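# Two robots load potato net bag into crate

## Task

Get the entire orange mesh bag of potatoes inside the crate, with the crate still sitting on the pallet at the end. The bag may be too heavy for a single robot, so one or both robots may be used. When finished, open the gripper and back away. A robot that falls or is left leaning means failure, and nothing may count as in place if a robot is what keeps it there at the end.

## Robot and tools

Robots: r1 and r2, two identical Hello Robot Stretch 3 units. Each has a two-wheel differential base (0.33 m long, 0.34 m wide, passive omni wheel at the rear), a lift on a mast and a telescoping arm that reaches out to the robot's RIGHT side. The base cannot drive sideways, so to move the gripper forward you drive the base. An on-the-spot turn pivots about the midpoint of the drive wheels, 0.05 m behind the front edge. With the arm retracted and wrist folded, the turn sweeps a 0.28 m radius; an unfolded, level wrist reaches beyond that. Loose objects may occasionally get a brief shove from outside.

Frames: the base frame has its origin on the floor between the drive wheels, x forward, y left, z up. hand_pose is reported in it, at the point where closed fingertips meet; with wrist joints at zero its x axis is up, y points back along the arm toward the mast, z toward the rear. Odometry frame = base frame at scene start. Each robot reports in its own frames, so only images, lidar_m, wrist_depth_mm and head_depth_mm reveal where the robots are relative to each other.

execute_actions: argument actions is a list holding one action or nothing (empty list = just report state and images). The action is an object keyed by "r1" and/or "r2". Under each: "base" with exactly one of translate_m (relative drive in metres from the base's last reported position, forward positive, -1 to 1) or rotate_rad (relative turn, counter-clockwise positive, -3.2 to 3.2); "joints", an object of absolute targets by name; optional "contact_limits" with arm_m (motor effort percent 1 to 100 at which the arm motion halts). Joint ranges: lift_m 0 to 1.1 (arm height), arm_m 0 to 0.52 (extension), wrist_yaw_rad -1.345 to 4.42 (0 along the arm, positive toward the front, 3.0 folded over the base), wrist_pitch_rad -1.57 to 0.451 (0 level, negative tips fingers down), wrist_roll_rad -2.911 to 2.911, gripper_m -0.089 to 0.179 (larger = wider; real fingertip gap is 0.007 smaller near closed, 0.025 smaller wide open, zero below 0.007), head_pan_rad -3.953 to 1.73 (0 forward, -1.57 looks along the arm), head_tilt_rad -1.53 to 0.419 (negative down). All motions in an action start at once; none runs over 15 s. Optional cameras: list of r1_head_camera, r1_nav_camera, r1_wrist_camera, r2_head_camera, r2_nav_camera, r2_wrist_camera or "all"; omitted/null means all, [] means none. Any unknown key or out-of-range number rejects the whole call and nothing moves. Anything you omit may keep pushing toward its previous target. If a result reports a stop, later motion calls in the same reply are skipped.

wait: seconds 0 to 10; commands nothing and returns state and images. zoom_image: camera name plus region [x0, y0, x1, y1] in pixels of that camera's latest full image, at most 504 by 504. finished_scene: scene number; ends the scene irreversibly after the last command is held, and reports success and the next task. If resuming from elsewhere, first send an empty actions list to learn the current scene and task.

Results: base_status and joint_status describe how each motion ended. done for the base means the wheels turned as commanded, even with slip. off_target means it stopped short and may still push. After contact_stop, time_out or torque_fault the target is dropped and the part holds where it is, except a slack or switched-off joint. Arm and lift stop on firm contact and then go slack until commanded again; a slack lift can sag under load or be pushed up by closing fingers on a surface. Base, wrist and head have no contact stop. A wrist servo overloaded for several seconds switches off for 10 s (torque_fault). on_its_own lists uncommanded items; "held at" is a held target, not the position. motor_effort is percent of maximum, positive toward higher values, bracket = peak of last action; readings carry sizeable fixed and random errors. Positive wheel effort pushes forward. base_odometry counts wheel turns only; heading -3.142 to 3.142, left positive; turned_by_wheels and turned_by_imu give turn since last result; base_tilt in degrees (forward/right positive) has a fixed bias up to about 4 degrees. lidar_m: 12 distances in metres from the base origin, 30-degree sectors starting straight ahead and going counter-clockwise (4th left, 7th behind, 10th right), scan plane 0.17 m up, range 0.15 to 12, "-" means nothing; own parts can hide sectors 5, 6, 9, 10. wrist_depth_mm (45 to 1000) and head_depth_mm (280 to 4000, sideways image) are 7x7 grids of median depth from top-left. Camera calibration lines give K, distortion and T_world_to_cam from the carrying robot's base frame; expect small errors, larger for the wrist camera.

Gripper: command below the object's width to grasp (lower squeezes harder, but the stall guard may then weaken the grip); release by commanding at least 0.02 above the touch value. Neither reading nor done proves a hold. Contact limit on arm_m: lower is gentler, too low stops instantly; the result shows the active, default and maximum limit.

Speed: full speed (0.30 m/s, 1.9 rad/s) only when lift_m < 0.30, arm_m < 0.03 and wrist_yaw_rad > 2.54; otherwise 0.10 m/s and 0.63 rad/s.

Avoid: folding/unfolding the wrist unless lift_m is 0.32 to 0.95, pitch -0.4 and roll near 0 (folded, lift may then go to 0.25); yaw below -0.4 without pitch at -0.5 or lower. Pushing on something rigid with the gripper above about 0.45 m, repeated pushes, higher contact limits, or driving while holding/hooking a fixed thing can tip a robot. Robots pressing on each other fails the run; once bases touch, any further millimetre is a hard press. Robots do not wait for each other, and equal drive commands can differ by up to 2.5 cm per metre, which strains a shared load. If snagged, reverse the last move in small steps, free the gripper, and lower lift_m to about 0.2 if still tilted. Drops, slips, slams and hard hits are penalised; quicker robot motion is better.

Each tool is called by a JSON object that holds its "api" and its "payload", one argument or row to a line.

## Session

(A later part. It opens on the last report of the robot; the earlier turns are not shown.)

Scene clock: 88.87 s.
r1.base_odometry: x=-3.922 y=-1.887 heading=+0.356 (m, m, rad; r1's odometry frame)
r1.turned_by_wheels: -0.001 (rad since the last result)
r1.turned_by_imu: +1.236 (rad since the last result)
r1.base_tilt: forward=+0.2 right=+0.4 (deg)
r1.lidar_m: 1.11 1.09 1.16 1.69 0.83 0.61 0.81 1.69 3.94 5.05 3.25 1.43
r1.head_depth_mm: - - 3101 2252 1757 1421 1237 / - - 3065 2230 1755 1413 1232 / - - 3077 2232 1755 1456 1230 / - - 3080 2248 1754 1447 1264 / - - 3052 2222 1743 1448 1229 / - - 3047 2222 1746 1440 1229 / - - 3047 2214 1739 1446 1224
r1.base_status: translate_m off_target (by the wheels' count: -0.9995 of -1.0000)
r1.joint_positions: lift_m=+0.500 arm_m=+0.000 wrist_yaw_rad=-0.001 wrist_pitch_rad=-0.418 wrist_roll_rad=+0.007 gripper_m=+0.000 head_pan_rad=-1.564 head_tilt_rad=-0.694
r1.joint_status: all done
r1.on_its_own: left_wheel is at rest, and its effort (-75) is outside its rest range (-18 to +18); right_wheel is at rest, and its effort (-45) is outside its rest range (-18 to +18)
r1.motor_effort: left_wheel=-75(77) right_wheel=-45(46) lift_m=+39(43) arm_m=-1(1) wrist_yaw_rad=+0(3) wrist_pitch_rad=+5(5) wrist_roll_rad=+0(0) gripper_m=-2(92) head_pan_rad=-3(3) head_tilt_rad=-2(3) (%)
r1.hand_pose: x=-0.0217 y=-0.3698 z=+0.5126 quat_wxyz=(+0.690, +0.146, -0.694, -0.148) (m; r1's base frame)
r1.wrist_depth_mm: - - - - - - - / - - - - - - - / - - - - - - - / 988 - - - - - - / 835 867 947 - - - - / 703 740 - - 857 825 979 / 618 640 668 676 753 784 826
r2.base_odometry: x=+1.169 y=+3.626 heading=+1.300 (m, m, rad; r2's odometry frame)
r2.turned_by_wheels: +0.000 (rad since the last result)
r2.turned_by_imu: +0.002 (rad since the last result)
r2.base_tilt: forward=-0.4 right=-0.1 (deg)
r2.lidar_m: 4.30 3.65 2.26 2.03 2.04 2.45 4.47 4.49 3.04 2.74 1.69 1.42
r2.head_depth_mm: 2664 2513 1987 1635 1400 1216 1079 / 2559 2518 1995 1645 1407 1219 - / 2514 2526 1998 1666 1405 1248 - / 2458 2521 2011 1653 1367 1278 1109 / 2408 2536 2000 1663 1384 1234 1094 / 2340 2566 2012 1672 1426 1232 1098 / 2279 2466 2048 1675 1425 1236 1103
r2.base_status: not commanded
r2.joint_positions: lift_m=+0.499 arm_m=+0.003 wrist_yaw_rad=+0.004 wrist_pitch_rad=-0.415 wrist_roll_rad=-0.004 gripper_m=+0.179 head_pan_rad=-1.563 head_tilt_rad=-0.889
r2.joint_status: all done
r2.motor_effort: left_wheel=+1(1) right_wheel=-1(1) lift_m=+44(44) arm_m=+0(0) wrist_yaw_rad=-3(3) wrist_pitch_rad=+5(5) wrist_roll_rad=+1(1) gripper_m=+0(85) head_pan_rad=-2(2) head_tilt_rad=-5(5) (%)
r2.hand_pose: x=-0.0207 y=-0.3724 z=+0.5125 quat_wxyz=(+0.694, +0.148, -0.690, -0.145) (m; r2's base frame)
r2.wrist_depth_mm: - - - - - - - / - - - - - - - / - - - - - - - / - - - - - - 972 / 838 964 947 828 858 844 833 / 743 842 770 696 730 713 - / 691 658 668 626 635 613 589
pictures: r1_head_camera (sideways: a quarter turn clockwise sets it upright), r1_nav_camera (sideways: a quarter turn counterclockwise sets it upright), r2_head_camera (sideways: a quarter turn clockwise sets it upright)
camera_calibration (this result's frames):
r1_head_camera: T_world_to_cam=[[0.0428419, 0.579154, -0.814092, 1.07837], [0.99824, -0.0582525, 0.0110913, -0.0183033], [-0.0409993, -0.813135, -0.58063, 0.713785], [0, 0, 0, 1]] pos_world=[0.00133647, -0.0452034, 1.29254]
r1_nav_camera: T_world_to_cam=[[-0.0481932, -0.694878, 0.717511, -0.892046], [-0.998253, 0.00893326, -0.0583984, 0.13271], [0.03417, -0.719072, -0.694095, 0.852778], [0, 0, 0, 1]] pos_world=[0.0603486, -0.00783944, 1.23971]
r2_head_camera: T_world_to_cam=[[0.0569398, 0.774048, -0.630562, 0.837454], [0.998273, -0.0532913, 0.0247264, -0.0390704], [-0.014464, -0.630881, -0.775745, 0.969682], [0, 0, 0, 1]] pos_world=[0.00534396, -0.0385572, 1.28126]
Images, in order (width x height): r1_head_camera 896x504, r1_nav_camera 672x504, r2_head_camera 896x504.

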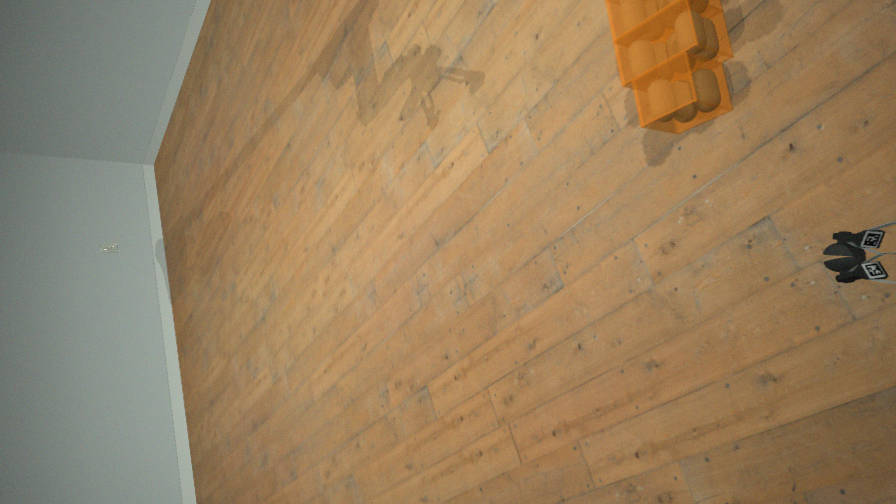

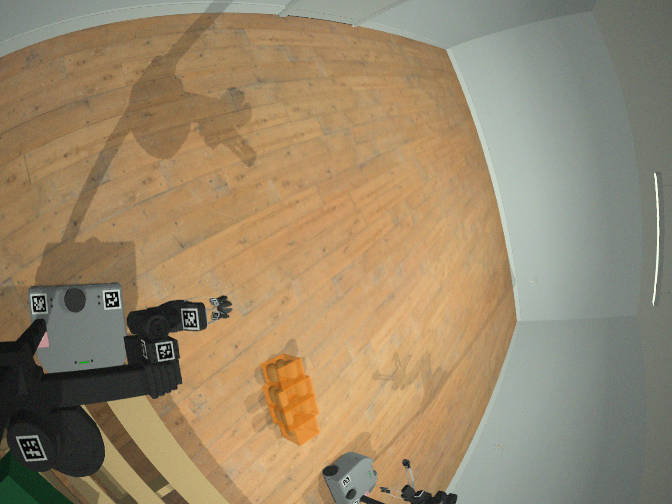

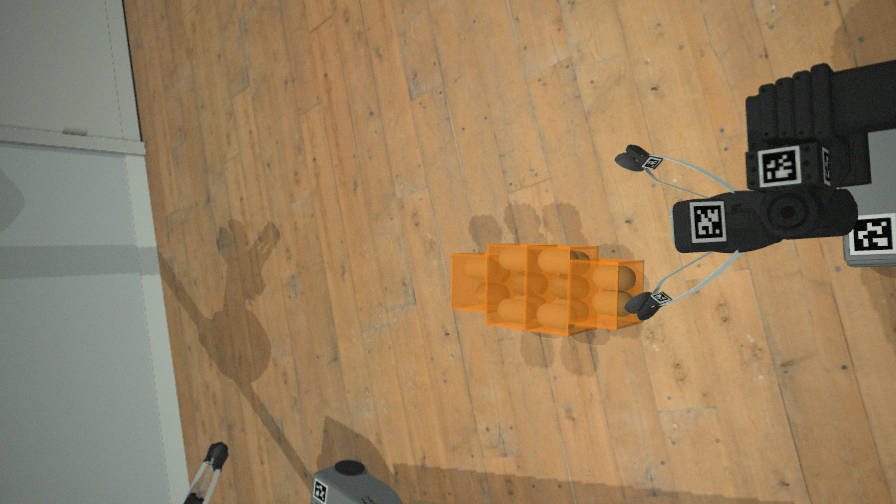

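{"api": "execute_actions", "payload": {
  "actions": [
    {"r1":{"base":{"translate_m":0.25},"joints":{"head_pan_rad":-2.6,"head_tilt_rad":-0.9}},"r2":{"joints":{"head_pan_rad":-0.9,"head_tilt_rad":-0.7}}}
  ],
  "cameras": ["r1_head_camera","r2_head_camera","r1_nav_camera","r2_nav_camera"]
}}

Scene clock: 96.53 s.
r1.base_odometry: x=-3.688 y=-1.800 heading=+0.356 (m, m, rad; r1's odometry frame)
r1.turned_by_wheels: +0.000 (rad since the last result)
r1.turned_by_imu: +0.002 (rad since the last result)
r1.base_tilt: forward=+0.1 right=+0.3 (deg)
r1.lidar_m: 0.87 0.86 0.91 1.33 3.95 0.82 1.00 1.88 4.18 4.92 2.46 1.13
r1.head_depth_mm: 3524 2831 2188 1703 1430 1237 - / 3579 2779 2183 1708 1441 1237 - / 3506 2787 2178 1639 1356 1229 1169 / 3485 2771 2158 1769 1498 1296 1170 / 3484 2757 2111 1759 1490 1290 1185 / 1763 2223 2064 1726 1482 1296 1176 / 3377 2756 2138 1688 1477 1290 1139
r1.base_status: done
r1.joint_positions: lift_m=+0.500 arm_m=+0.000 wrist_yaw_rad=-0.001 wrist_pitch_rad=-0.418 wrist_roll_rad=+0.007 gripper_m=+0.000 head_pan_rad=-2.593 head_tilt_rad=-0.889
r1.joint_status: all done
r1.motor_effort: left_wheel=+0(59) right_wheel=+0(41) lift_m=+38(39) arm_m=-1(1) wrist_yaw_rad=+0(0) wrist_pitch_rad=+5(5) wrist_roll_rad=+0(0) gripper_m=-3(3) head_pan_rad=-3(43) head_tilt_rad=-4(16) (%)
r1.hand_pose: x=-0.0217 y=-0.3698 z=+0.5126 quat_wxyz=(+0.690, +0.146, -0.694, -0.148) (m; r1's base frame)
r1.wrist_depth_mm: - - - - - - - / - - - - - - - / - - - - - - - / 977 - - - - - - / 831 863 943 - - - - / 711 740 - - 860 867 864 / 618 641 667 681 763 797 837
r2.base_odometry: x=+1.169 y=+3.626 heading=+1.300 (m, m, rad; r2's odometry frame)
r2.turned_by_wheels: +0.000 (rad since the last result)
r2.turned_by_imu: +0.001 (rad since the last result)
r2.base_tilt: forward=-0.4 right=-0.1 (deg)
r2.lidar_m: 4.28 3.65 2.27 2.03 2.04 2.46 4.46 4.49 3.02 2.74 1.89 1.42
r2.head_depth_mm: 2231 2411 2490 1973 1575 1260 1136 / 2253 2480 2636 1938 1586 1306 1129 / 2390 2605 2524 1952 1591 1322 1135 / 2516 2833 2655 1880 1532 1332 1139 / 2654 2992 2707 1892 1457 1306 1148 / 2790 3134 2710 1759 1525 1248 1153 / 2900 3363 2715 1739 1540 1289 1152
r2.base_status: not commanded
r2.joint_positions: lift_m=+0.499 arm_m=+0.003 wrist_yaw_rad=+0.004 wrist_pitch_rad=-0.415 wrist_roll_rad=-0.004 gripper_m=+0.179 head_pan_rad=-0.907 head_tilt_rad=-0.705
r2.joint_status: all done
r2.motor_effort: left_wheel=+2(1) right_wheel=-1(1) lift_m=+43(44) arm_m=+0(0) wrist_yaw_rad=-4(4) wrist_pitch_rad=+5(5) wrist_roll_rad=+1(1) gripper_m=+0(0) head_pan_rad=+4(30) head_tilt_rad=+2(18) (%)
r2.hand_pose: x=-0.0207 y=-0.3724 z=+0.5125 quat_wxyz=(+0.694, +0.148, -0.690, -0.145) (m; r2's base frame)
r2.wrist_depth_mm: - - - - - - - / - - - - - - - / - - - - - - - / - - - - - - 959 / 848 959 939 826 863 841 842 / 735 851 778 710 738 710 - / 692 656 672 624 623 613 589
pictures: r1_head_camera (sideways: a quarter turn clockwise sets it upright), r1_nav_camera (sideways: a quarter turn counterclockwise sets it upright), r2_head_camera (sideways: a quarter turn clockwise sets it upright), r2_nav_camera (sideways: a quarter turn counterclockwise sets it upright)
camera_calibration (this result's frames):
r1_head_camera: T_world_to_cam=[[0.643831, 0.338563, -0.68619, 0.907997], [0.463915, -0.885878, -0.0018106, 0.00175415], [-0.608494, -0.317168, -0.72742, 0.908184], [0, 0, 0, 1]] pos_world=[-0.0327857, -0.0178127, 1.28369]
r1_nav_camera: T_world_to_cam=[[-0.727871, -0.382704, 0.568983, -0.694369], [-0.497544, 0.865746, -0.054173, 0.124141], [-0.471863, -0.322525, -0.820563, 1.02032], [0, 0, 0, 1]] pos_world=[0.0378049, -0.0441335, 1.23905]
r2_head_camera: T_world_to_cam=[[-0.347875, 0.547343, -0.761182, 1.01014], [0.820361, 0.570744, 0.0354832, -0.0519965], [0.453862, -0.612101, -0.647567, 0.800122], [0, 0, 0, 1]] pos_world=[0.0309152, -0.0334628, 1.28888]
r2_nav_camera: T_world_to_cam=[[0.355349, -0.498388, 0.790782, -0.979096], [-0.80842, -0.588556, -0.00766167, 0.0630007], [0.469238, -0.636561, -0.61205, 0.75661], [0, 0, 0, 1]] pos_world=[0.0438208, 0.0307386, 1.23782]
Images, in order (width x height): r1_head_camera 896x504, r1_nav_camera 672x504, r2_head_camera 896x504, r2_nav_camera 672x504.

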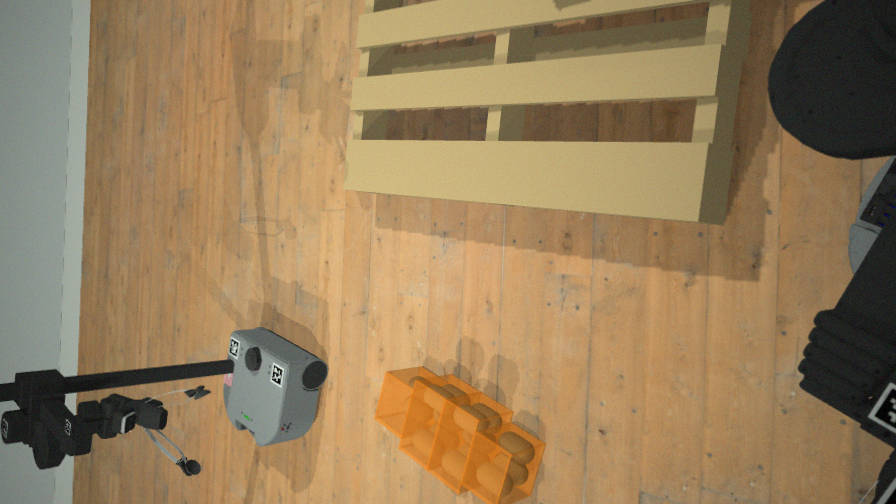

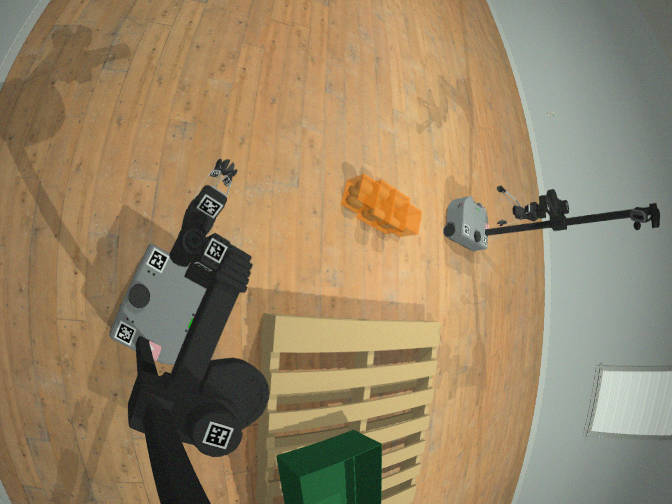

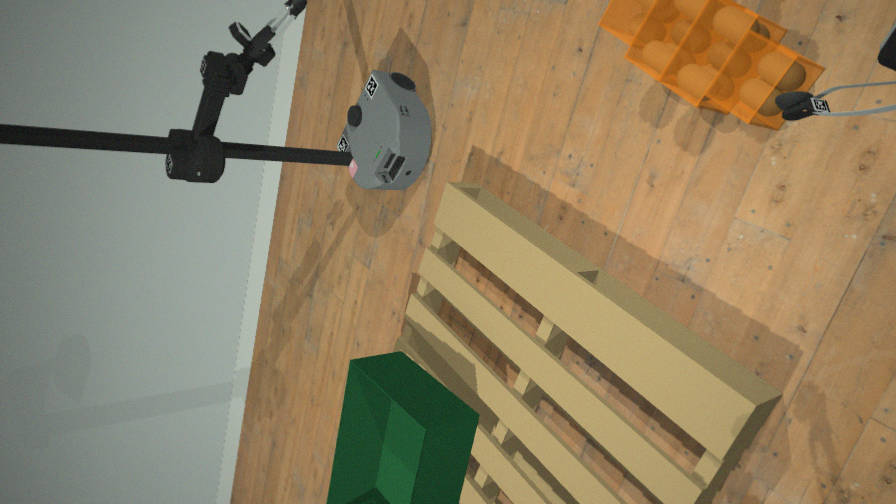

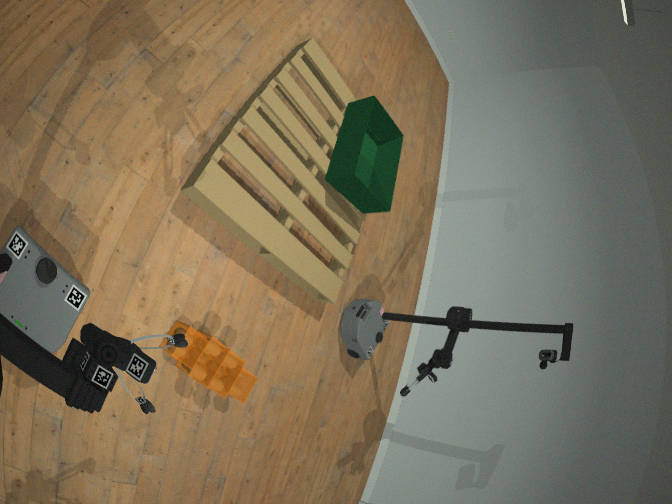

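{"api": "execute_actions", "payload": {
  "actions": [
    {"r1":{"base":{"rotate_rad":-1.22},"joints":{"head_pan_rad":-1.57,"head_tilt_rad":-0.9}},"r2":{"base":{"rotate_rad":0.09}}}
  ],
  "cameras": []
}}

{"api": "execute_actions", "payload": {
  "actions": [
    {"r1":{"base":{"translate_m":-0.68}},"r2":{"joints":{"head_pan_rad":-1.57,"head_tilt_rad":-0.9,"wrist_pitch_rad":-1.5}}}
  ],
  "cameras": ["r1_head_camera","r2_head_camera","r2_wrist_camera"]
}}

Scene clock: 116.20 s.
r1.base_odometry: x=-3.688 y=-1.800 heading=-0.864 (m, m, rad; r1's odometry frame)
r1.turned_by_wheels: -1.220 (rad since the last result)
r1.turned_by_imu: -1.228 (rad since the last result)
r1.base_tilt: forward=+0.0 right=+0.2 (deg)
r1.lidar_m: 4.83 1.36 0.92 0.86 0.87 1.11 2.49 0.82 0.85 3.91 1.89 5.07
r1.head_depth_mm: 3763 2821 2181 1590 1404 1253 1155 / 3718 2808 2189 1652 1430 1256 1170 / 3632 2793 2174 1690 1418 1253 1195 / 3582 2780 2160 1642 1349 1243 - / 3465 2783 2146 1724 1498 1299 1145 / 3458 2767 2148 1750 1487 1295 1143 / 3437 2795 2017 1745 1487 1286 1140
r1.base_status: done
r1.joint_positions: lift_m=+0.500 arm_m=+0.000 wrist_yaw_rad=-0.001 wrist_pitch_rad=-0.418 wrist_roll_rad=+0.007 gripper_m=+0.000 head_pan_rad=-1.577 head_tilt_rad=-0.889
r1.joint_status: all done
r1.motor_effort: left_wheel=+1(6) right_wheel=-2(3) lift_m=+39(39) arm_m=-1(1) wrist_yaw_rad=+0(1) wrist_pitch_rad=+5(5) wrist_roll_rad=-1(0) gripper_m=-3(3) head_pan_rad=+3(43) head_tilt_rad=-4(4) (%)
r1.hand_pose: x=-0.0217 y=-0.3698 z=+0.5126 quat_wxyz=(+0.690, +0.146, -0.694, -0.148) (m; r1's base frame)
r1.wrist_depth_mm: - - - - - - - / - - - - - - - / - - - - - - - / 876 - - - - - 903 / 808 867 957 871 918 834 696 / 692 745 - - 776 773 629 / 625 634 661 551 618 662 617
r2.base_odometry: x=+1.169 y=+3.626 heading=+1.389 (m, m, rad; r2's odometry frame)
r2.turned_by_wheels: +0.090 (rad since the last result)
r2.turned_by_imu: +0.093 (rad since the last result)
r2.base_tilt: forward=-0.2 right=-0.1 (deg)
r2.lidar_m: 4.30 3.22 2.17 2.03 2.06 2.63 4.48 4.36 2.92 2.74 1.63 1.42
r2.head_depth_mm: 2207 2371 2509 1956 1574 1258 1131 / 2372 2594 2249 1961 1585 1326 1134 / 2507 2788 2632 1862 1591 1327 1138 / 2648 2987 2684 1876 1498 1337 1142 / 2793 3193 2718 1820 1535 1290 1148 / 2949 3371 2720 1736 1526 1257 1154 / 3149 3648 2193 1803 1526 1319 1159
r2.base_status: done
r2.joint_positions: lift_m=+0.499 arm_m=+0.003 wrist_yaw_rad=+0.003 wrist_pitch_rad=-0.415 wrist_roll_rad=-0.004 gripper_m=+0.179 head_pan_rad=-0.907 head_tilt_rad=-0.705
r2.joint_status: not commanded
r2.motor_effort: left_wheel=-3(10) right_wheel=+2(4) lift_m=+44(45) arm_m=+0(0) wrist_yaw_rad=-3(3) wrist_pitch_rad=+4(5) wrist_roll_rad=+1(1) gripper_m=+0(0) head_pan_rad=+3(4) head_tilt_rad=+2(2) (%)
r2.hand_pose: x=-0.0208 y=-0.3724 z=+0.5125 quat_wxyz=(+0.694, +0.147, -0.690, -0.145) (m; r2's base frame)
r2.wrist_depth_mm: - - - - - - - / - - - - - - - / - - - - - - - / - - - - - - 961 / 837 914 942 816 872 829 819 / 692 831 792 686 730 709 - / 650 656 661 629 637 615 592
pictures: none
No camera images: the call's "cameras" was empty. Leave "cameras" out to get every camera's image.

Scene clock: 124.00 s.
r1.base_odometry: x=-4.130 y=-1.283 heading=-0.864 (m, m, rad; r1's odometry frame)
r1.turned_by_wheels: +0.000 (rad since the last result)
r1.turned_by_imu: -0.004 (rad since the last result)
r1.base_tilt: forward=+0.0 right=+0.3 (deg)
r1.lidar_m: 4.93 1.26 0.85 0.79 0.80 1.03 2.27 3.31 0.61 0.56 2.18 5.15
r1.head_depth_mm: 3752 2835 2194 1803 1287 1265 1157 / 3730 2790 2191 1487 1352 1258 1176 / 3631 2817 2170 1506 1357 1252 1187 / 3641 2796 2161 1477 1346 1219 - / 3550 2810 2166 1473 1375 1229 1144 / 3475 2710 2153 1635 1397 1220 1140 / 3433 2764 2139 1619 1424 1224 1140
r1.base_status: done
r1.joint_positions: lift_m=+0.500 arm_m=+0.000 wrist_yaw_rad=-0.001 wrist_pitch_rad=-0.418 wrist_roll_rad=+0.007 gripper_m=+0.000 head_pan_rad=-1.577 head_tilt_rad=-0.889
r1.joint_status: not commanded
r1.motor_effort: left_wheel=+2(2) right_wheel=-1(5) lift_m=+38(38) arm_m=-1(1) wrist_yaw_rad=+1(1) wrist_pitch_rad=+5(5) wrist_roll_rad=+0(0) gripper_m=-3(3) head_pan_rad=+3(3) head_tilt_rad=-3(4) (%)
r1.hand_pose: x=-0.0217 y=-0.3698 z=+0.5126 quat_wxyz=(+0.690, +0.146, -0.694, -0.148) (m; r1's base frame)
r1.wrist_depth_mm: - - - - - - - / - - - - - - - / - - - - - - - / 809 889 821 873 896 891 - / 689 743 775 807 834 729 - / 638 621 - - 506 543 959 / 517 527 523 551 572 613 838
r2.base_odometry: x=+1.169 y=+3.626 heading=+1.389 (m, m, rad; r2's odometry frame)
r2.turned_by_wheels: +0.000 (rad since the last result)
r2.turned_by_imu: +0.002 (rad since the last result)
r2.base_tilt: forward=-0.1 right=-0.1 (deg)
r2.lidar_m: 4.31 3.24 2.18 2.03 2.06 2.63 4.46 4.38 2.93 2.74 1.63 1.42
r2.head_depth_mm: 2502 2483 1986 1642 1405 1220 1081 / 2471 2509 2001 1647 1407 1225 - / 2500 2515 1987 1656 1419 1242 - / 2433 2534 2006 1641 1360 1230 1105 / 2350 2560 2012 1662 1416 1232 1093 / 2346 2531 2033 1670 1426 1237 1089 / 2317 2508 2030 1633 1430 1237 1100
r2.base_status: not commanded
r2.joint_positions: lift_m=+0.499 arm_m=+0.003 wrist_yaw_rad=+0.003 wrist_pitch_rad=-1.495 wrist_roll_rad=-0.004 gripper_m=+0.179 head_pan_rad=-1.563 head_tilt_rad=-0.888
r2.joint_status: all done
r2.motor_effort: left_wheel=-4(4) right_wheel=+2(2) lift_m=+44(44) arm_m=+0(0) wrist_yaw_rad=-3(3) wrist_pitch_rad=-1(4) wrist_roll_rad=+1(1) gripper_m=-1(1) head_pan_rad=-2(28) head_tilt_rad=-5(19) (%)
r2.hand_pose: x=-0.0216 y=-0.1429 z=+0.3806 quat_wxyz=(+0.520, +0.483, -0.516, -0.479) (m; r2's base frame)
r2.wrist_depth_mm: 530 526 519 517 512 501 503 / 542 534 534 523 517 520 507 / 551 542 538 535 529 528 523 / 553 557 550 - - 528 525 / 572 561 566 - - - 530 / 579 571 571 - - - - / 590 593 580 - - - 559
pictures: r1_head_camera (sideways: a quarter turn clockwise sets it upright), r2_head_camera (sideways: a quarter turn clockwise sets it upright), r2_wrist_camera
camera_calibration (this result's frames):
r1_head_camera: T_world_to_cam=[[0.0514288, 0.725645, -0.686145, 0.911551], [0.997374, -0.0724031, -0.00181478, -0.00149452], [-0.0509958, -0.684249, -0.727463, 0.90484], [0, 0, 0, 1]] pos_world=[0.000753701, -0.0424348, 1.28369]
r2_head_camera: T_world_to_cam=[[0.0568693, 0.773865, -0.630793, 0.837755], [0.998278, -0.053191, 0.0247446, -0.0390942], [-0.0144035, -0.631113, -0.775557, 0.969437], [0, 0, 0, 1]] pos_world=[0.0053476, -0.0385634, 1.28127]
r2_wrist_camera: T_world_to_cam=[[-0.996194, 0.0850203, -0.0192046, 0.00955226], [0.082298, 0.99006, 0.114056, 0.129928], [0.0287109, 0.112042, -0.993289, 0.56133], [0, 0, 0, 1]] pos_world=[-0.0172932, -0.192341, 0.542927]
Images, in order (width x height): r1_head_camera 896x504, r2_head_camera 896x504, r2_wrist_camera 644x364.

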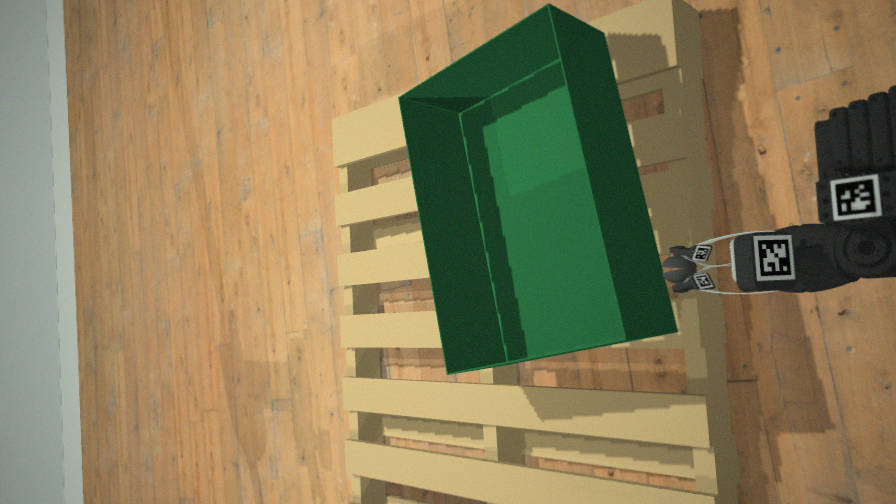

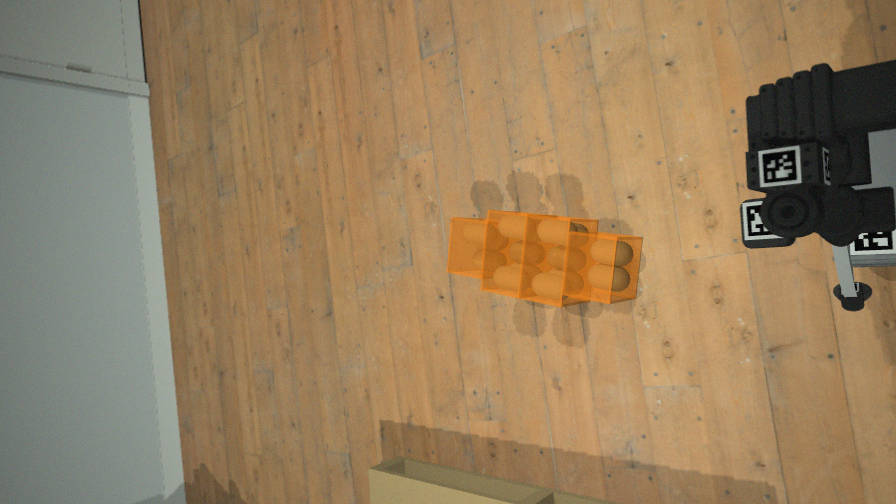

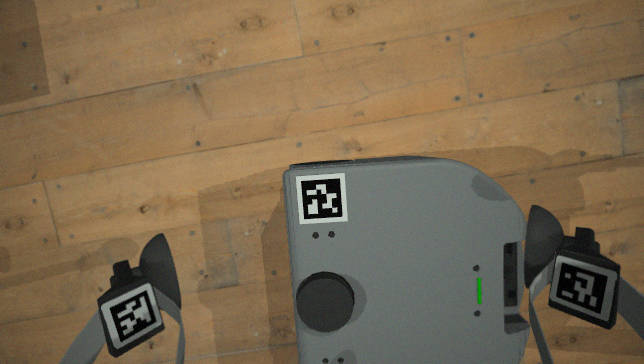

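{"api": "execute_actions", "payload": {
  "actions": [
    {"r1":{"base":{"translate_m":-0.4},"joints":{"lift_m":0.26}},"r2":{"joints":{"wrist_roll_rad":0,"lift_m":0.6}}}
  ],
  "cameras": []
}}

{"api": "execute_actions", "payload": {
  "actions": [
    {"r1":{"joints":{"arm_m":0.5},"contact_limits":{"arm_m":40}}}
  ],
  "cameras": ["r1_head_camera"]
}}

Scene clock: 151.53 s.
r1.base_odometry: x=-4.390 y=-0.979 heading=-0.864 (m, m, rad; r1's odometry frame)
r1.turned_by_wheels: +0.000 (rad since the last result)
r1.turned_by_imu: -0.002 (rad since the last result)
r1.base_tilt: forward=+0.0 right=+0.3 (deg)
r1.lidar_m: 4.76 1.20 0.81 0.75 0.76 0.97 2.13 2.89 3.70 0.63 0.63 5.17
r1.head_depth_mm: 3784 2819 2189 1781 1513 1315 1157 / 3789 2828 2188 1784 1509 1305 1155 / 3700 2802 2177 1773 1501 1301 1150 / 3594 2789 2178 1688 1271 1235 1185 / 3589 2770 2158 1494 1340 1237 1141 / 3570 2750 2168 1472 1341 1224 1142 / 3486 2744 2149 1464 1334 1193 1140
r1.base_status: done
r1.joint_positions: lift_m=+0.260 arm_m=+0.000 wrist_yaw_rad=-0.001 wrist_pitch_rad=-0.418 wrist_roll_rad=+0.007 gripper_m=+0.000 head_pan_rad=-1.577 head_tilt_rad=-0.889
r1.joint_status: all done
r1.motor_effort: left_wheel=+2(4) right_wheel=-1(5) lift_m=+25(31) arm_m=-1(1) wrist_yaw_rad=+0(0) wrist_pitch_rad=+5(5) wrist_roll_rad=-1(0) gripper_m=-3(2) head_pan_rad=+2(3) head_tilt_rad=-3(3) (%)
r1.hand_pose: x=-0.0217 y=-0.3698 z=+0.2731 quat_wxyz=(+0.690, +0.146, -0.694, -0.148) (m; r1's base frame)
r1.wrist_depth_mm: 324 341 686 743 - - - / 339 354 369 385 - - - / 367 383 401 420 - - - / 396 419 438 458 835 919 - / 363 372 557 427 653 720 773 / 382 380 - - 526 570 614 / 379 399 408 420 462 485 511
r2.base_odometry: x=+1.169 y=+3.626 heading=+1.389 (m, m, rad; r2's odometry frame)
r2.turned_by_wheels: +0.000 (rad since the last result)
r2.turned_by_imu: +0.002 (rad since the last result)
r2.base_tilt: forward=-0.3 right=-0.1 (deg)
r2.lidar_m: 4.31 3.22 2.18 2.03 2.06 2.63 4.49 4.37 2.92 2.75 1.63 1.42
r2.head_depth_mm: 2525 2499 1994 1628 1395 1222 1094 / 2466 2477 1991 1641 1406 1253 - / 2449 2515 1983 1649 1410 1250 - / 2394 2516 2001 1648 1356 1258 1128 / 2381 2539 2005 1664 1416 1230 1092 / 2334 2558 2024 1688 1412 1235 1092 / 2292 2489 2015 1633 1423 1237 1100
r2.base_status: not commanded
r2.joint_positions: lift_m=+0.599 arm_m=+0.003 wrist_yaw_rad=+0.003 wrist_pitch_rad=-1.495 wrist_roll_rad=-0.004 gripper_m=+0.179 head_pan_rad=-1.563 head_tilt_rad=-0.889
r2.joint_status: all done
r2.motor_effort: left_wheel=-4(4) right_wheel=+2(2) lift_m=+44(45) arm_m=+0(0) wrist_yaw_rad=-3(3) wrist_pitch_rad=-1(1) wrist_roll_rad=+2(1) gripper_m=+0(1) head_pan_rad=-3(2) head_tilt_rad=-5(4) (%)
r2.hand_pose: x=-0.0216 y=-0.1429 z=+0.4806 quat_wxyz=(+0.520, +0.483, -0.516, -0.479) (m; r2's base frame)
r2.wrist_depth_mm: 636 621 619 605 603 594 590 / 631 634 625 623 617 615 604 / 645 645 635 631 623 622 614 / 664 652 650 - - 630 621 / 679 665 666 656 - 649 625 / 699 684 668 664 - 658 - / 702 696 696 684 - 671 663
pictures: none
No camera images: the call's "cameras" was empty. Leave "cameras" out to get every camera's image.

Scene clock: 156.40 s.
r1.base_odometry: x=-4.390 y=-0.979 heading=-0.864 (m, m, rad; r1's odometry frame)
r1.turned_by_wheels: +0.000 (rad since the last result)
r1.turned_by_imu: +0.000 (rad since the last result)
r1.base_tilt: forward=+0.2 right=+0.3 (deg)
r1.lidar_m: 4.80 1.20 0.81 0.75 0.76 0.97 2.13 2.88 3.67 0.76 0.70 5.19
r1.head_depth_mm: 3781 2840 2199 1801 1515 1309 1154 / 3713 2833 2177 1782 1507 1304 1151 / 3673 2781 2187 1785 1498 1305 1150 / 3596 2779 2177 1686 1294 1239 1145 / 3606 2764 2168 1530 1374 1233 1141 / 3511 2723 2143 1538 1277 1239 1143 / 3434 2750 2137 1488 1238 1213 1137
r1.base_status: not commanded
r1.joint_positions: lift_m=+0.260 arm_m=+0.499 wrist_yaw_rad=-0.013 wrist_pitch_rad=-0.438 wrist_roll_rad=+0.007 gripper_m=+0.000 head_pan_rad=-1.577 head_tilt_rad=-0.890
r1.joint_status: all done
r1.on_its_own: wrist_yaw_rad is at rest, and its effort (+13) is outside its rest range (-12 to +12)
r1.motor_effort: left_wheel=-4(4) right_wheel=+6(6) lift_m=+25(25) arm_m=+8(13) wrist_yaw_rad=+13(15) wrist_pitch_rad=+10(11) wrist_roll_rad=+0(0) gripper_m=-4(4) head_pan_rad=+3(3) head_tilt_rad=-4(4) (%)
r1.contact_limits: arm_m 40 (drawing in: default 27, maximum 45; extending or still: default 38, maximum 61)
r1.hand_pose: x=-0.0244 y=-0.8661 z=+0.2685 quat_wxyz=(+0.687, +0.149, -0.693, -0.159) (m; r1's base frame)
r1.wrist_depth_mm: 385 437 445 - - - - / 409 469 400 299 - - - / 437 490 436 252 954 - - / 398 122 141 178 752 867 959 / 113 128 155 209 621 671 730 / 124 142 163 - 505 549 592 / 134 154 216 276 444 473 497
r2.base_odometry: x=+1.169 y=+3.626 heading=+1.389 (m, m, rad; r2's odometry frame)
r2.turned_by_wheels: +0.000 (rad since the last result)
r2.turned_by_imu: +0.001 (rad since the last result)
r2.base_tilt: forward=-0.3 right=-0.1 (deg)
r2.lidar_m: 4.30 3.23 2.18 2.03 2.07 2.63 4.47 4.37 2.92 2.74 2.43 1.38
r2.head_depth_mm: 2505 2496 1974 1632 1403 1220 1095 / 2475 2484 1985 1651 1404 1260 - / 2453 2548 2001 1659 1411 1250 - / 2420 2532 2007 1652 1357 1252 1123 / 2378 2522 2014 1673 1409 1230 1087 / 2350 2579 2021 1682 1420 1237 1093 / 2302 2507 2025 1639 1423 1232 1095
r2.base_status: not commanded
r2.joint_positions: lift_m=+0.599 arm_m=+0.003 wrist_yaw_rad=+0.003 wrist_pitch_rad=-1.495 wrist_roll_rad=-0.004 gripper_m=+0.179 head_pan_rad=-1.563 head_tilt_rad=-0.889
r2.joint_status: not commanded
r2.motor_effort: left_wheel=-4(4) right_wheel=+2(2) lift_m=+44(44) arm_m=+0(0) wrist_yaw_rad=-3(3) wrist_pitch_rad=-1(1) wrist_roll_rad=+2(2) gripper_m=-1(0) head_pan_rad=-2(2) head_tilt_rad=-5(4) (%)
r2.hand_pose: x=-0.0216 y=-0.1429 z=+0.4806 quat_wxyz=(+0.520, +0.483, -0.516, -0.479) (m; r2's base frame)
r2.wrist_depth_mm: 623 622 619 602 606 599 589 / 632 630 619 617 611 607 600 / 656 651 633 629 632 623 613 / 657 650 650 - - 631 625 / 674 668 660 655 - 644 637 / 695 677 671 670 - 656 - / 706 696 683 681 - 666 654
pictures: r1_head_camera (sideways: a quarter turn clockwise sets it upright)
camera_calibration (this result's frames):
r1_head_camera: T_world_to_cam=[[0.0513965, 0.726043, -0.685726, 0.911006], [0.997377, -0.0723543, -0.00185297, -0.00144482], [-0.0509606, -0.683832, -0.727857, 0.905352], [0, 0, 0, 1]] pos_world=[0.000755794, -0.0424245, 1.28366]
Images, in order (width x height): r1_head_camera 896x504.

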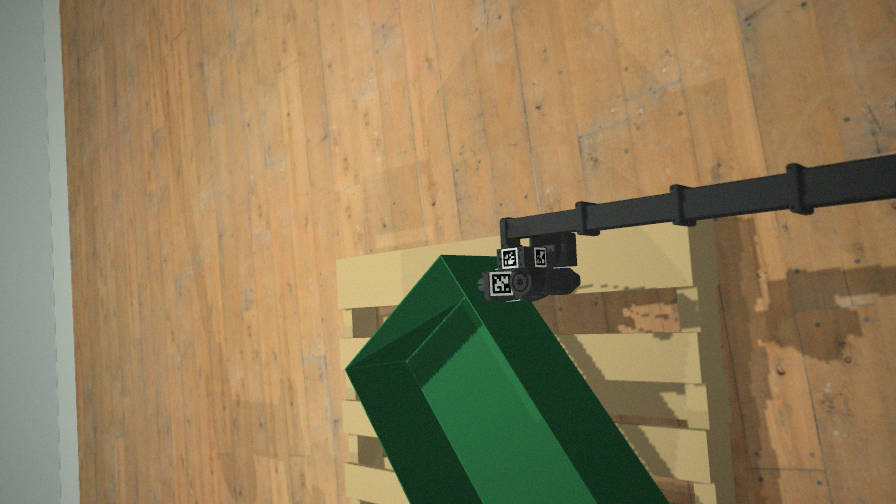

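{"api": "execute_actions", "payload": {
  "actions": [
    {"r1":{"base":{"translate_m":0.25},"joints":{"head_pan_rad":-1.3}}}
  ],
  "cameras": ["r1_head_camera"]
}}

Scene clock: 163.47 s.
r1.base_odometry: x=-4.227 y=-1.169 heading=-0.865 (m, m, rad; r1's odometry frame)
r1.turned_by_wheels: -0.001 (rad since the last result)
r1.turned_by_imu: +0.000 (rad since the last result)
r1.base_tilt: forward=-0.1 right=+0.2 (deg)
r1.lidar_m: 4.98 1.24 0.83 0.78 0.79 1.01 2.20 3.16 4.01 0.70 0.68 5.18
r1.head_depth_mm: 3538 2811 2182 1617 1362 1203 1154 / 3539 2802 2198 1495 1473 1252 1152 / 3569 2778 2163 1598 1365 1236 1155 / 3547 2758 2158 1582 1324 1247 1144 / 3592 2753 2147 1518 1323 1245 1143 / 3620 2751 2132 1550 1390 1244 1140 / 3600 2754 2137 1624 1390 1261 1143
r1.base_status: done
r1.joint_positions: lift_m=+0.260 arm_m=+0.499 wrist_yaw_rad=-0.145 wrist_pitch_rad=-0.441 wrist_roll_rad=+0.007 gripper_m=+0.000 head_pan_rad=-1.307 head_tilt_rad=-0.890
r1.joint_status: all done
r1.on_its_own: wrist_yaw_rad is held at -0.105, not at your +0.000, by its stall guard, which is still easing
r1.motor_effort: left_wheel=-15(18) right_wheel=+18(29) lift_m=+25(25) arm_m=+8(8) wrist_yaw_rad=+40(47) wrist_pitch_rad=+11(12) wrist_roll_rad=+0(0) gripper_m=-7(7) head_pan_rad=+4(20) head_tilt_rad=-3(3) (%)
r1.hand_pose: x=-0.0535 y=-0.8635 z=+0.2679 quat_wxyz=(+0.675, +0.104, -0.701, -0.205) (m; r1's base frame)
r1.wrist_depth_mm: 384 454 510 - - - - / 407 484 545 440 368 - - / 435 497 547 203 281 - - / 392 409 140 195 359 862 957 / 99 111 146 255 416 473 727 / 101 122 153 - 404 376 598 / 110 131 208 279 433 324 349
r2.base_odometry: x=+1.169 y=+3.626 heading=+1.389 (m, m, rad; r2's odometry frame)
r2.turned_by_wheels: +0.000 (rad since the last result)
r2.turned_by_imu: +0.001 (rad since the last result)
r2.base_tilt: forward=-0.3 right=-0.1 (deg)
r2.lidar_m: 4.30 3.22 2.18 2.03 2.06 2.63 4.45 4.37 2.93 2.74 2.27 1.28
r2.head_depth_mm: 2522 2497 1973 1641 1399 1222 1088 / 2461 2518 1981 1650 1396 1263 - / 2458 2522 1994 1656 1403 1246 - / 2428 2528 1994 1652 1349 1255 1124 / 2367 2553 1997 1660 1417 1236 1094 / 2336 2551 2034 1665 1412 1239 1093 / 2299 2529 2047 1621 1419 1239 1101
r2.base_status: not commanded
r2.joint_positions: lift_m=+0.599 arm_m=+0.003 wrist_yaw_rad=+0.003 wrist_pitch_rad=-1.495 wrist_roll_rad=-0.004 gripper_m=+0.179 head_pan_rad=-1.563 head_tilt_rad=-0.889
r2.joint_status: not commanded
r2.motor_effort: left_wheel=-4(4) right_wheel=+2(2) lift_m=+44(44) arm_m=+0(0) wrist_yaw_rad=-4(4) wrist_pitch_rad=-1(1) wrist_roll_rad=+2(2) gripper_m=+0(0) head_pan_rad=-2(3) head_tilt_rad=-5(5) (%)
r2.hand_pose: x=-0.0216 y=-0.1429 z=+0.4806 quat_wxyz=(+0.520, +0.483, -0.516, -0.479) (m; r2's base frame)
r2.wrist_depth_mm: 627 620 614 613 601 598 595 / 635 636 626 617 621 607 602 / 650 644 636 620 632 626 611 / 666 647 637 - - 631 622 / 674 666 661 660 - 639 632 / 685 681 672 672 - 654 - / 703 694 691 675 - 669 659
pictures: r1_head_camera (sideways: a quarter turn clockwise sets it upright)
camera_calibration (this result's frames):
r1_head_camera: T_world_to_cam=[[-0.14407, 0.713459, -0.685726, 0.912198], [0.980557, 0.196225, -0.00185297, -0.00134221], [0.133234, -0.67266, -0.727857, 0.904229], [0, 0, 0, 1]] pos_world=[0.0122622, -0.0423135, 1.28366]
Images, in order (width x height): r1_head_camera 896x504.

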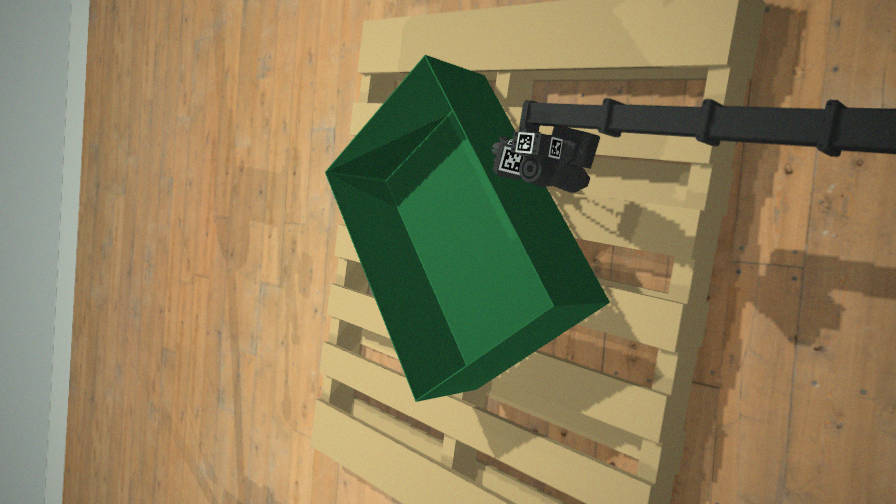

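{"api": "execute_actions", "payload": {
  "actions": [
    {"r1":{"joints":{"arm_m":0.1,"wrist_yaw_rad":0}}}
  ],
  "cameras": []
}}

{"api": "execute_actions", "payload": {
  "actions": [
    {"r1":{"base":{"translate_m":0.42}}}
  ],
  "cameras": []
}}

{"api": "execute_actions", "payload": {
  "actions": [
    {"r1":{"joints":{"arm_m":0.33}}}
  ],
  "cameras": []
}}

{"api": "execute_actions", "payload": {
  "actions": [
    {"r1":{"base":{"translate_m":-0.3},"joints":{"head_pan_rad":-1.8}}}
  ],
  "cameras": ["r1_head_camera"]
}}

Scene clock: 175.00 s.
r1.base_odometry: x=-4.227 y=-1.169 heading=-0.864 (m, m, rad; r1's odometry frame)
r1.turned_by_wheels: +0.001 (rad since the last result)
r1.turned_by_imu: +0.002 (rad since the last result)
r1.base_tilt: forward=+0.1 right=+0.3 (deg)
r1.lidar_m: 4.90 1.23 0.83 0.78 0.79 1.01 2.21 3.14 4.03 0.71 0.69 5.14
r1.head_depth_mm: 3547 2833 2205 1615 1367 1211 1156 / 3518 2829 2194 1485 1428 1236 1175 / 3512 2799 2179 1591 1396 1247 - / 3606 2787 2188 1594 1315 1241 1143 / 3581 2762 2152 1520 1314 1249 1140 / 3623 2769 2164 1518 1376 1245 1142 / 3588 2755 2131 1625 1395 1265 1137
r1.base_status: not commanded
r1.joint_positions: lift_m=+0.260 arm_m=+0.100 wrist_yaw_rad=-0.001 wrist_pitch_rad=-0.421 wrist_roll_rad=+0.006 gripper_m=+0.000 head_pan_rad=-1.307 head_tilt_rad=-0.890
r1.joint_status: all done
r1.motor_effort: left_wheel=+1(19) right_wheel=-1(27) lift_m=+25(24) arm_m=-6(3) wrist_yaw_rad=+1(57) wrist_pitch_rad=+6(12) wrist_roll_rad=+0(0) gripper_m=-3(7) head_pan_rad=+4(3) head_tilt_rad=-4(4) (%)
r1.hand_pose: x=-0.0218 y=-0.4694 z=+0.2723 quat_wxyz=(+0.689, +0.147, -0.693, -0.149) (m; r1's base frame)
r1.wrist_depth_mm: 343 352 748 807 - - - / 333 349 420 526 712 - - / 441 378 464 592 739 - - / 546 403 481 643 643 843 - / 343 512 395 576 584 476 771 / 305 431 - - 383 407 579 / 278 283 282 301 321 347 347
r2.base_odometry: x=+1.169 y=+3.626 heading=+1.389 (m, m, rad; r2's odometry frame)
r2.turned_by_wheels: +0.000 (rad since the last result)
r2.turned_by_imu: +0.001 (rad since the last result)
r2.base_tilt: forward=-0.2 right=+0.0 (deg)
r2.lidar_m: 4.30 3.23 2.18 2.03 2.06 2.63 4.47 4.37 2.92 2.74 2.27 1.27
r2.head_depth_mm: 2512 2483 1992 1644 1403 1220 1091 / 2477 2484 1968 1654 1403 1262 - / 2453 2519 2016 1651 1412 1254 - / 2408 2543 2002 1649 1359 1251 1123 / 2387 2536 2033 1655 1405 1227 1096 / 2331 2542 2021 1667 1436 1236 1094 / 2306 2505 2034 1626 1424 1238 1095
r2.base_status: not commanded
r2.joint_positions: lift_m=+0.599 arm_m=+0.003 wrist_yaw_rad=+0.003 wrist_pitch_rad=-1.495 wrist_roll_rad=-0.004 gripper_m=+0.179 head_pan_rad=-1.563 head_tilt_rad=-0.889
r2.joint_status: not commanded
r2.motor_effort: left_wheel=-4(4) right_wheel=+2(1) lift_m=+44(44) arm_m=+0(0) wrist_yaw_rad=-3(4) wrist_pitch_rad=-1(1) wrist_roll_rad=+2(2) gripper_m=+1(0) head_pan_rad=-2(1) head_tilt_rad=-5(5) (%)
r2.hand_pose: x=-0.0216 y=-0.1429 z=+0.4806 quat_wxyz=(+0.520, +0.483, -0.516, -0.479) (m; r2's base frame)
r2.wrist_depth_mm: 625 622 612 611 606 599 594 / 630 630 623 616 613 611 610 / 645 642 635 635 623 615 615 / 658 656 650 - - 635 619 / 669 667 662 658 - 649 638 / 686 676 675 674 - 647 - / 706 695 678 679 - 671 658
pictures: none
No camera images: the call's "cameras" was empty. Leave "cameras" out to get every camera's image.

Scene clock: 180.47 s.
r1.base_odometry: x=-3.955 y=-1.488 heading=-0.864 (m, m, rad; r1's odometry frame)
r1.turned_by_wheels: +0.000 (rad since the last result)
r1.turned_by_imu: +0.003 (rad since the last result)
r1.base_tilt: forward=+0.1 right=+0.3 (deg)
r1.lidar_m: 5.12 1.30 0.88 0.82 0.83 1.06 2.35 3.58 0.69 0.72 2.04 5.11
r1.head_depth_mm: 3477 2856 2171 1570 1360 1226 1154 / 3540 2795 2201 1531 1277 1227 1170 / 3548 2813 2168 1526 1383 1230 - / 3547 2764 2164 1645 1409 1242 1139 / 3570 2743 2145 1593 1407 1245 1142 / 3628 2744 2152 1752 1430 1250 1137 / 3595 2638 2094 1741 1492 1294 1140
r1.base_status: done
r1.joint_positions: lift_m=+0.260 arm_m=+0.100 wrist_yaw_rad=-0.001 wrist_pitch_rad=-0.421 wrist_roll_rad=+0.006 gripper_m=+0.000 head_pan_rad=-1.307 head_tilt_rad=-0.890
r1.joint_status: not commanded
r1.motor_effort: left_wheel=+1(8) right_wheel=-1(5) lift_m=+25(26) arm_m=-6(6) wrist_yaw_rad=+0(1) wrist_pitch_rad=+6(6) wrist_roll_rad=+0(0) gripper_m=-3(3) head_pan_rad=+4(3) head_tilt_rad=-3(3) (%)
r1.hand_pose: x=-0.0218 y=-0.4694 z=+0.2723 quat_wxyz=(+0.689, +0.147, -0.693, -0.149) (m; r1's base frame)
r1.wrist_depth_mm: - - - 640 946 - - / 994 785 920 496 406 850 776 / 521 620 645 526 407 350 869 / 429 496 629 508 423 426 705 / 473 365 537 444 428 497 572 / 309 316 - - 395 519 423 / 268 277 288 285 326 334 369
r2.base_odometry: x=+1.169 y=+3.626 heading=+1.389 (m, m, rad; r2's odometry frame)
r2.turned_by_wheels: +0.000 (rad since the last result)
r2.turned_by_imu: +0.001 (rad since the last result)
r2.base_tilt: forward=-0.4 right=-0.1 (deg)
r2.lidar_m: 4.30 3.22 2.17 2.03 2.06 2.63 4.48 4.42 2.92 2.74 2.04 1.27
r2.head_depth_mm: 2493 2490 1970 1642 1396 1228 1093 / 2504 2512 2001 1649 1405 1261 - / 2449 2534 1986 1651 1408 1249 - / 2406 2569 2001 1656 1356 1256 1128 / 2362 2570 2019 1672 1419 1232 1094 / 2354 2540 2028 1666 1417 1233 1098 / 2306 2508 2029 1626 1417 1242 1096
r2.base_status: not commanded
r2.joint_positions: lift_m=+0.599 arm_m=+0.003 wrist_yaw_rad=+0.003 wrist_pitch_rad=-1.495 wrist_roll_rad=-0.004 gripper_m=+0.179 head_pan_rad=-1.563 head_tilt_rad=-0.889
r2.joint_status: not commanded
r2.motor_effort: left_wheel=-4(4) right_wheel=+2(1) lift_m=+43(44) arm_m=+0(0) wrist_yaw_rad=-3(3) wrist_pitch_rad=-1(1) wrist_roll_rad=+2(2) gripper_m=+0(0) head_pan_rad=-2(2) head_tilt_rad=-6(5) (%)
r2.hand_pose: x=-0.0216 y=-0.1429 z=+0.4806 quat_wxyz=(+0.520, +0.483, -0.516, -0.479) (m; r2's base frame)
r2.wrist_depth_mm: 621 622 610 614 601 603 596 / 627 631 627 622 618 605 599 / 654 644 642 627 635 612 616 / 663 648 650 - - 635 620 / 670 673 664 651 - 642 631 / 688 682 677 671 - 654 - / 702 700 695 674 - 664 668
pictures: none
No camera images: the call's "cameras" was empty. Leave "cameras" out to get every camera's image.

Scene clock: 183.40 s.
r1.base_odometry: x=-3.955 y=-1.488 heading=-0.864 (m, m, rad; r1's odometry frame)
r1.turned_by_wheels: +0.000 (rad since the last result)
r1.turned_by_imu: +0.000 (rad since the last result)
r1.base_tilt: forward=+0.1 right=+0.3 (deg)
r1.lidar_m: 5.12 1.30 0.88 0.82 0.83 1.06 2.34 3.55 0.69 0.72 2.04 5.13
r1.head_depth_mm: 3498 2814 2212 1577 1359 1226 1155 / 3521 2803 2167 1524 1260 1208 1148 / 3484 2802 2159 1526 1414 1226 1149 / 3539 2800 2171 1647 1408 1247 1146 / 3536 2777 2155 1592 1405 1247 1141 / 3629 2750 2125 1767 1427 1240 1144 / 3537 2636 2062 1756 1482 1291 1139
r1.base_status: not commanded
r1.joint_positions: lift_m=+0.260 arm_m=+0.330 wrist_yaw_rad=-0.001 wrist_pitch_rad=-0.421 wrist_roll_rad=+0.006 gripper_m=+0.000 head_pan_rad=-1.307 head_tilt_rad=-0.890
r1.joint_status: all done
r1.motor_effort: left_wheel=+1(2) right_wheel=-1(1) lift_m=+24(25) arm_m=+6(9) wrist_yaw_rad=+1(1) wrist_pitch_rad=+6(6) wrist_roll_rad=+0(0) gripper_m=-3(3) head_pan_rad=+3(3) head_tilt_rad=-3(4) (%)
r1.hand_pose: x=-0.0218 y=-0.6986 z=+0.2723 quat_wxyz=(+0.689, +0.147, -0.693, -0.149) (m; r1's base frame)
r1.wrist_depth_mm: - - - - - - - / 982 778 792 310 601 719 640 / 515 644 545 287 238 740 637 / 427 484 440 308 233 195 628 / 471 360 529 310 243 196 164 / 309 315 - - 257 204 169 / 260 277 334 287 267 213 174
r2.base_odometry: x=+1.169 y=+3.626 heading=+1.389 (m, m, rad; r2's odometry frame)
r2.turned_by_wheels: +0.000 (rad since the last result)
r2.turned_by_imu: +0.001 (rad since the last result)
r2.base_tilt: forward=-0.3 right=-0.1 (deg)
r2.lidar_m: 4.29 3.23 2.18 2.03 2.07 2.63 4.48 4.37 2.93 2.74 2.04 1.27
r2.head_depth_mm: 2514 2474 1963 1647 1393 1226 1088 / 2490 2491 2002 1639 1403 1258 - / 2459 2518 1974 1639 1409 1254 - / 2418 2540 1971 1662 1357 1252 1131 / 2384 2555 2019 1665 1411 1242 1093 / 2331 2542 2002 1670 1416 1238 1090 / 2302 2507 2028 1627 1421 1233 1095
r2.base_status: not commanded
r2.joint_positions: lift_m=+0.599 arm_m=+0.003 wrist_yaw_rad=+0.003 wrist_pitch_rad=-1.495 wrist_roll_rad=-0.004 gripper_m=+0.179 head_pan_rad=-1.563 head_tilt_rad=-0.889
r2.joint_status: not commanded
r2.motor_effort: left_wheel=-4(4) right_wheel=+2(2) lift_m=+43(44) arm_m=+0(0) wrist_yaw_rad=-4(3) wrist_pitch_rad=-1(1) wrist_roll_rad=+2(2) gripper_m=+0(0) head_pan_rad=-3(3) head_tilt_rad=-5(5) (%)
r2.hand_pose: x=-0.0216 y=-0.1429 z=+0.4806 quat_wxyz=(+0.520, +0.483, -0.516, -0.479) (m; r2's base frame)
r2.wrist_depth_mm: 623 622 614 608 604 603 591 / 635 632 630 617 616 608 605 / 652 646 642 633 629 621 616 / 666 653 653 - - 637 616 / 672 666 664 661 - 645 633 / 688 680 680 676 - 648 - / 697 692 681 682 - 676 665
pictures: none
No camera images: the call's "cameras" was empty. Leave "cameras" out to get every camera's image.

Scene clock: 187.60 s.
r1.base_odometry: x=-4.149 y=-1.260 heading=-0.863 (m, m, rad; r1's odometry frame)
r1.turned_by_wheels: +0.000 (rad since the last result)
r1.turned_by_imu: +0.000 (rad since the last result)
r1.base_tilt: forward=+0.2 right=+0.5 (deg)
r1.lidar_m: 4.91 1.25 0.85 0.79 0.80 1.02 2.26 3.26 1.07 0.69 0.92 5.15
r1.head_depth_mm: 3987 2797 2188 1782 1515 1307 1155 / 3856 2840 2173 1785 1475 1303 1152 / 3899 2787 2184 1691 1422 1277 1171 / 3849 2800 2150 1614 1383 1259 1135 / 3633 2779 2149 1581 1344 1220 1148 / 3595 2735 1770 1572 1291 1215 1141 / 3458 2719 2159 1483 1308 1219 1139
r1.base_status: done
r1.joint_positions: lift_m=+0.260 arm_m=+0.330 wrist_yaw_rad=+0.066 wrist_pitch_rad=-0.435 wrist_roll_rad=+0.007 gripper_m=+0.000 head_pan_rad=-1.793 head_tilt_rad=-0.890
r1.joint_status: all done
r1.on_its_own: wrist_yaw_rad is held at +0.043, not at your +0.000, by its stall guard, which is not easing now; wrist_yaw_rad is at rest, and its effort (-24) is outside its rest range (-12 to +12)
r1.motor_effort: left_wheel=+8(14) right_wheel=-11(23) lift_m=+25(25) arm_m=+6(6) wrist_yaw_rad=-24(42) wrist_pitch_rad=+10(10) wrist_roll_rad=+0(0) gripper_m=-5(7) head_pan_rad=-3(29) head_tilt_rad=-4(4) (%)
r1.hand_pose: x=-0.0069 y=-0.6963 z=+0.2692 quat_wxyz=(+0.693, +0.175, -0.687, -0.131) (m; r1's base frame)
r1.wrist_depth_mm: 331 393 486 678 746 - - / 343 242 533 730 727 619 - / 485 259 193 640 706 672 - / 398 295 205 159 525 565 924 / 348 345 240 162 148 479 509 / 415 314 - - 226 385 441 / 373 264 272 217 417 334 451
r2.base_odometry: x=+1.169 y=+3.626 heading=+1.389 (m, m, rad; r2's odometry frame)
r2.turned_by_wheels: +0.000 (rad since the last result)
r2.turned_by_imu: +0.001 (rad since the last result)
r2.base_tilt: forward=-0.4 right=-0.1 (deg)
r2.lidar_m: 4.28 3.23 2.18 2.03 2.06 2.63 4.47 4.37 2.93 2.74 2.20 1.34
r2.head_depth_mm: 2503 2507 1985 1636 1396 1227 1091 / 2494 2493 1980 1647 1401 1262 - / 2447 2523 2001 1662 1409 1251 - / 2411 2522 2011 1655 1363 1249 1127 / 2391 2576 2004 1656 1412 1232 1092 / 2331 2556 2011 1670 1420 1238 1091 / 2329 2505 2030 1631 1416 1232 1095
r2.base_status: not commanded
r2.joint_positions: lift_m=+0.599 arm_m=+0.003 wrist_yaw_rad=+0.003 wrist_pitch_rad=-1.495 wrist_roll_rad=-0.004 gripper_m=+0.179 head_pan_rad=-1.563 head_tilt_rad=-0.889
r2.joint_status: not commanded
r2.motor_effort: left_wheel=-4(4) right_wheel=+2(2) lift_m=+44(43) arm_m=+0(0) wrist_yaw_rad=-3(3) wrist_pitch_rad=-2(1) wrist_roll_rad=+2(2) gripper_m=+0(0) head_pan_rad=-3(2) head_tilt_rad=-5(5) (%)
r2.hand_pose: x=-0.0216 y=-0.1429 z=+0.4806 quat_wxyz=(+0.520, +0.483, -0.516, -0.479) (m; r2's base frame)
r2.wrist_depth_mm: 622 624 614 611 605 599 599 / 632 630 623 616 618 602 601 / 653 639 646 635 620 612 619 / 663 651 657 - - 630 621 / 662 662 663 665 - 643 632 / 686 688 676 673 - 641 - / 714 693 687 679 - 672 657
pictures: r1_head_camera (sideways: a quarter turn clockwise sets it upright)
camera_calibration (this result's frames):
r1_head_camera: T_world_to_cam=[[0.205824, 0.698152, -0.685726, 0.910064], [0.958688, -0.284454, -0.00185297, -0.00120881], [-0.196351, -0.657016, -0.727857, 0.906239], [0, 0, 0, 1]] pos_world=[-0.0082134, -0.040293, 1.28366]
Images, in order (width x height): r1_head_camera 896x504.

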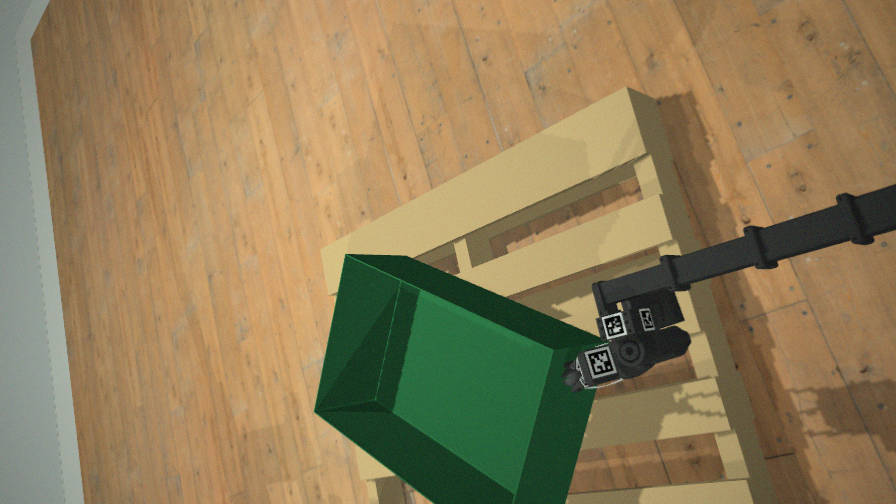

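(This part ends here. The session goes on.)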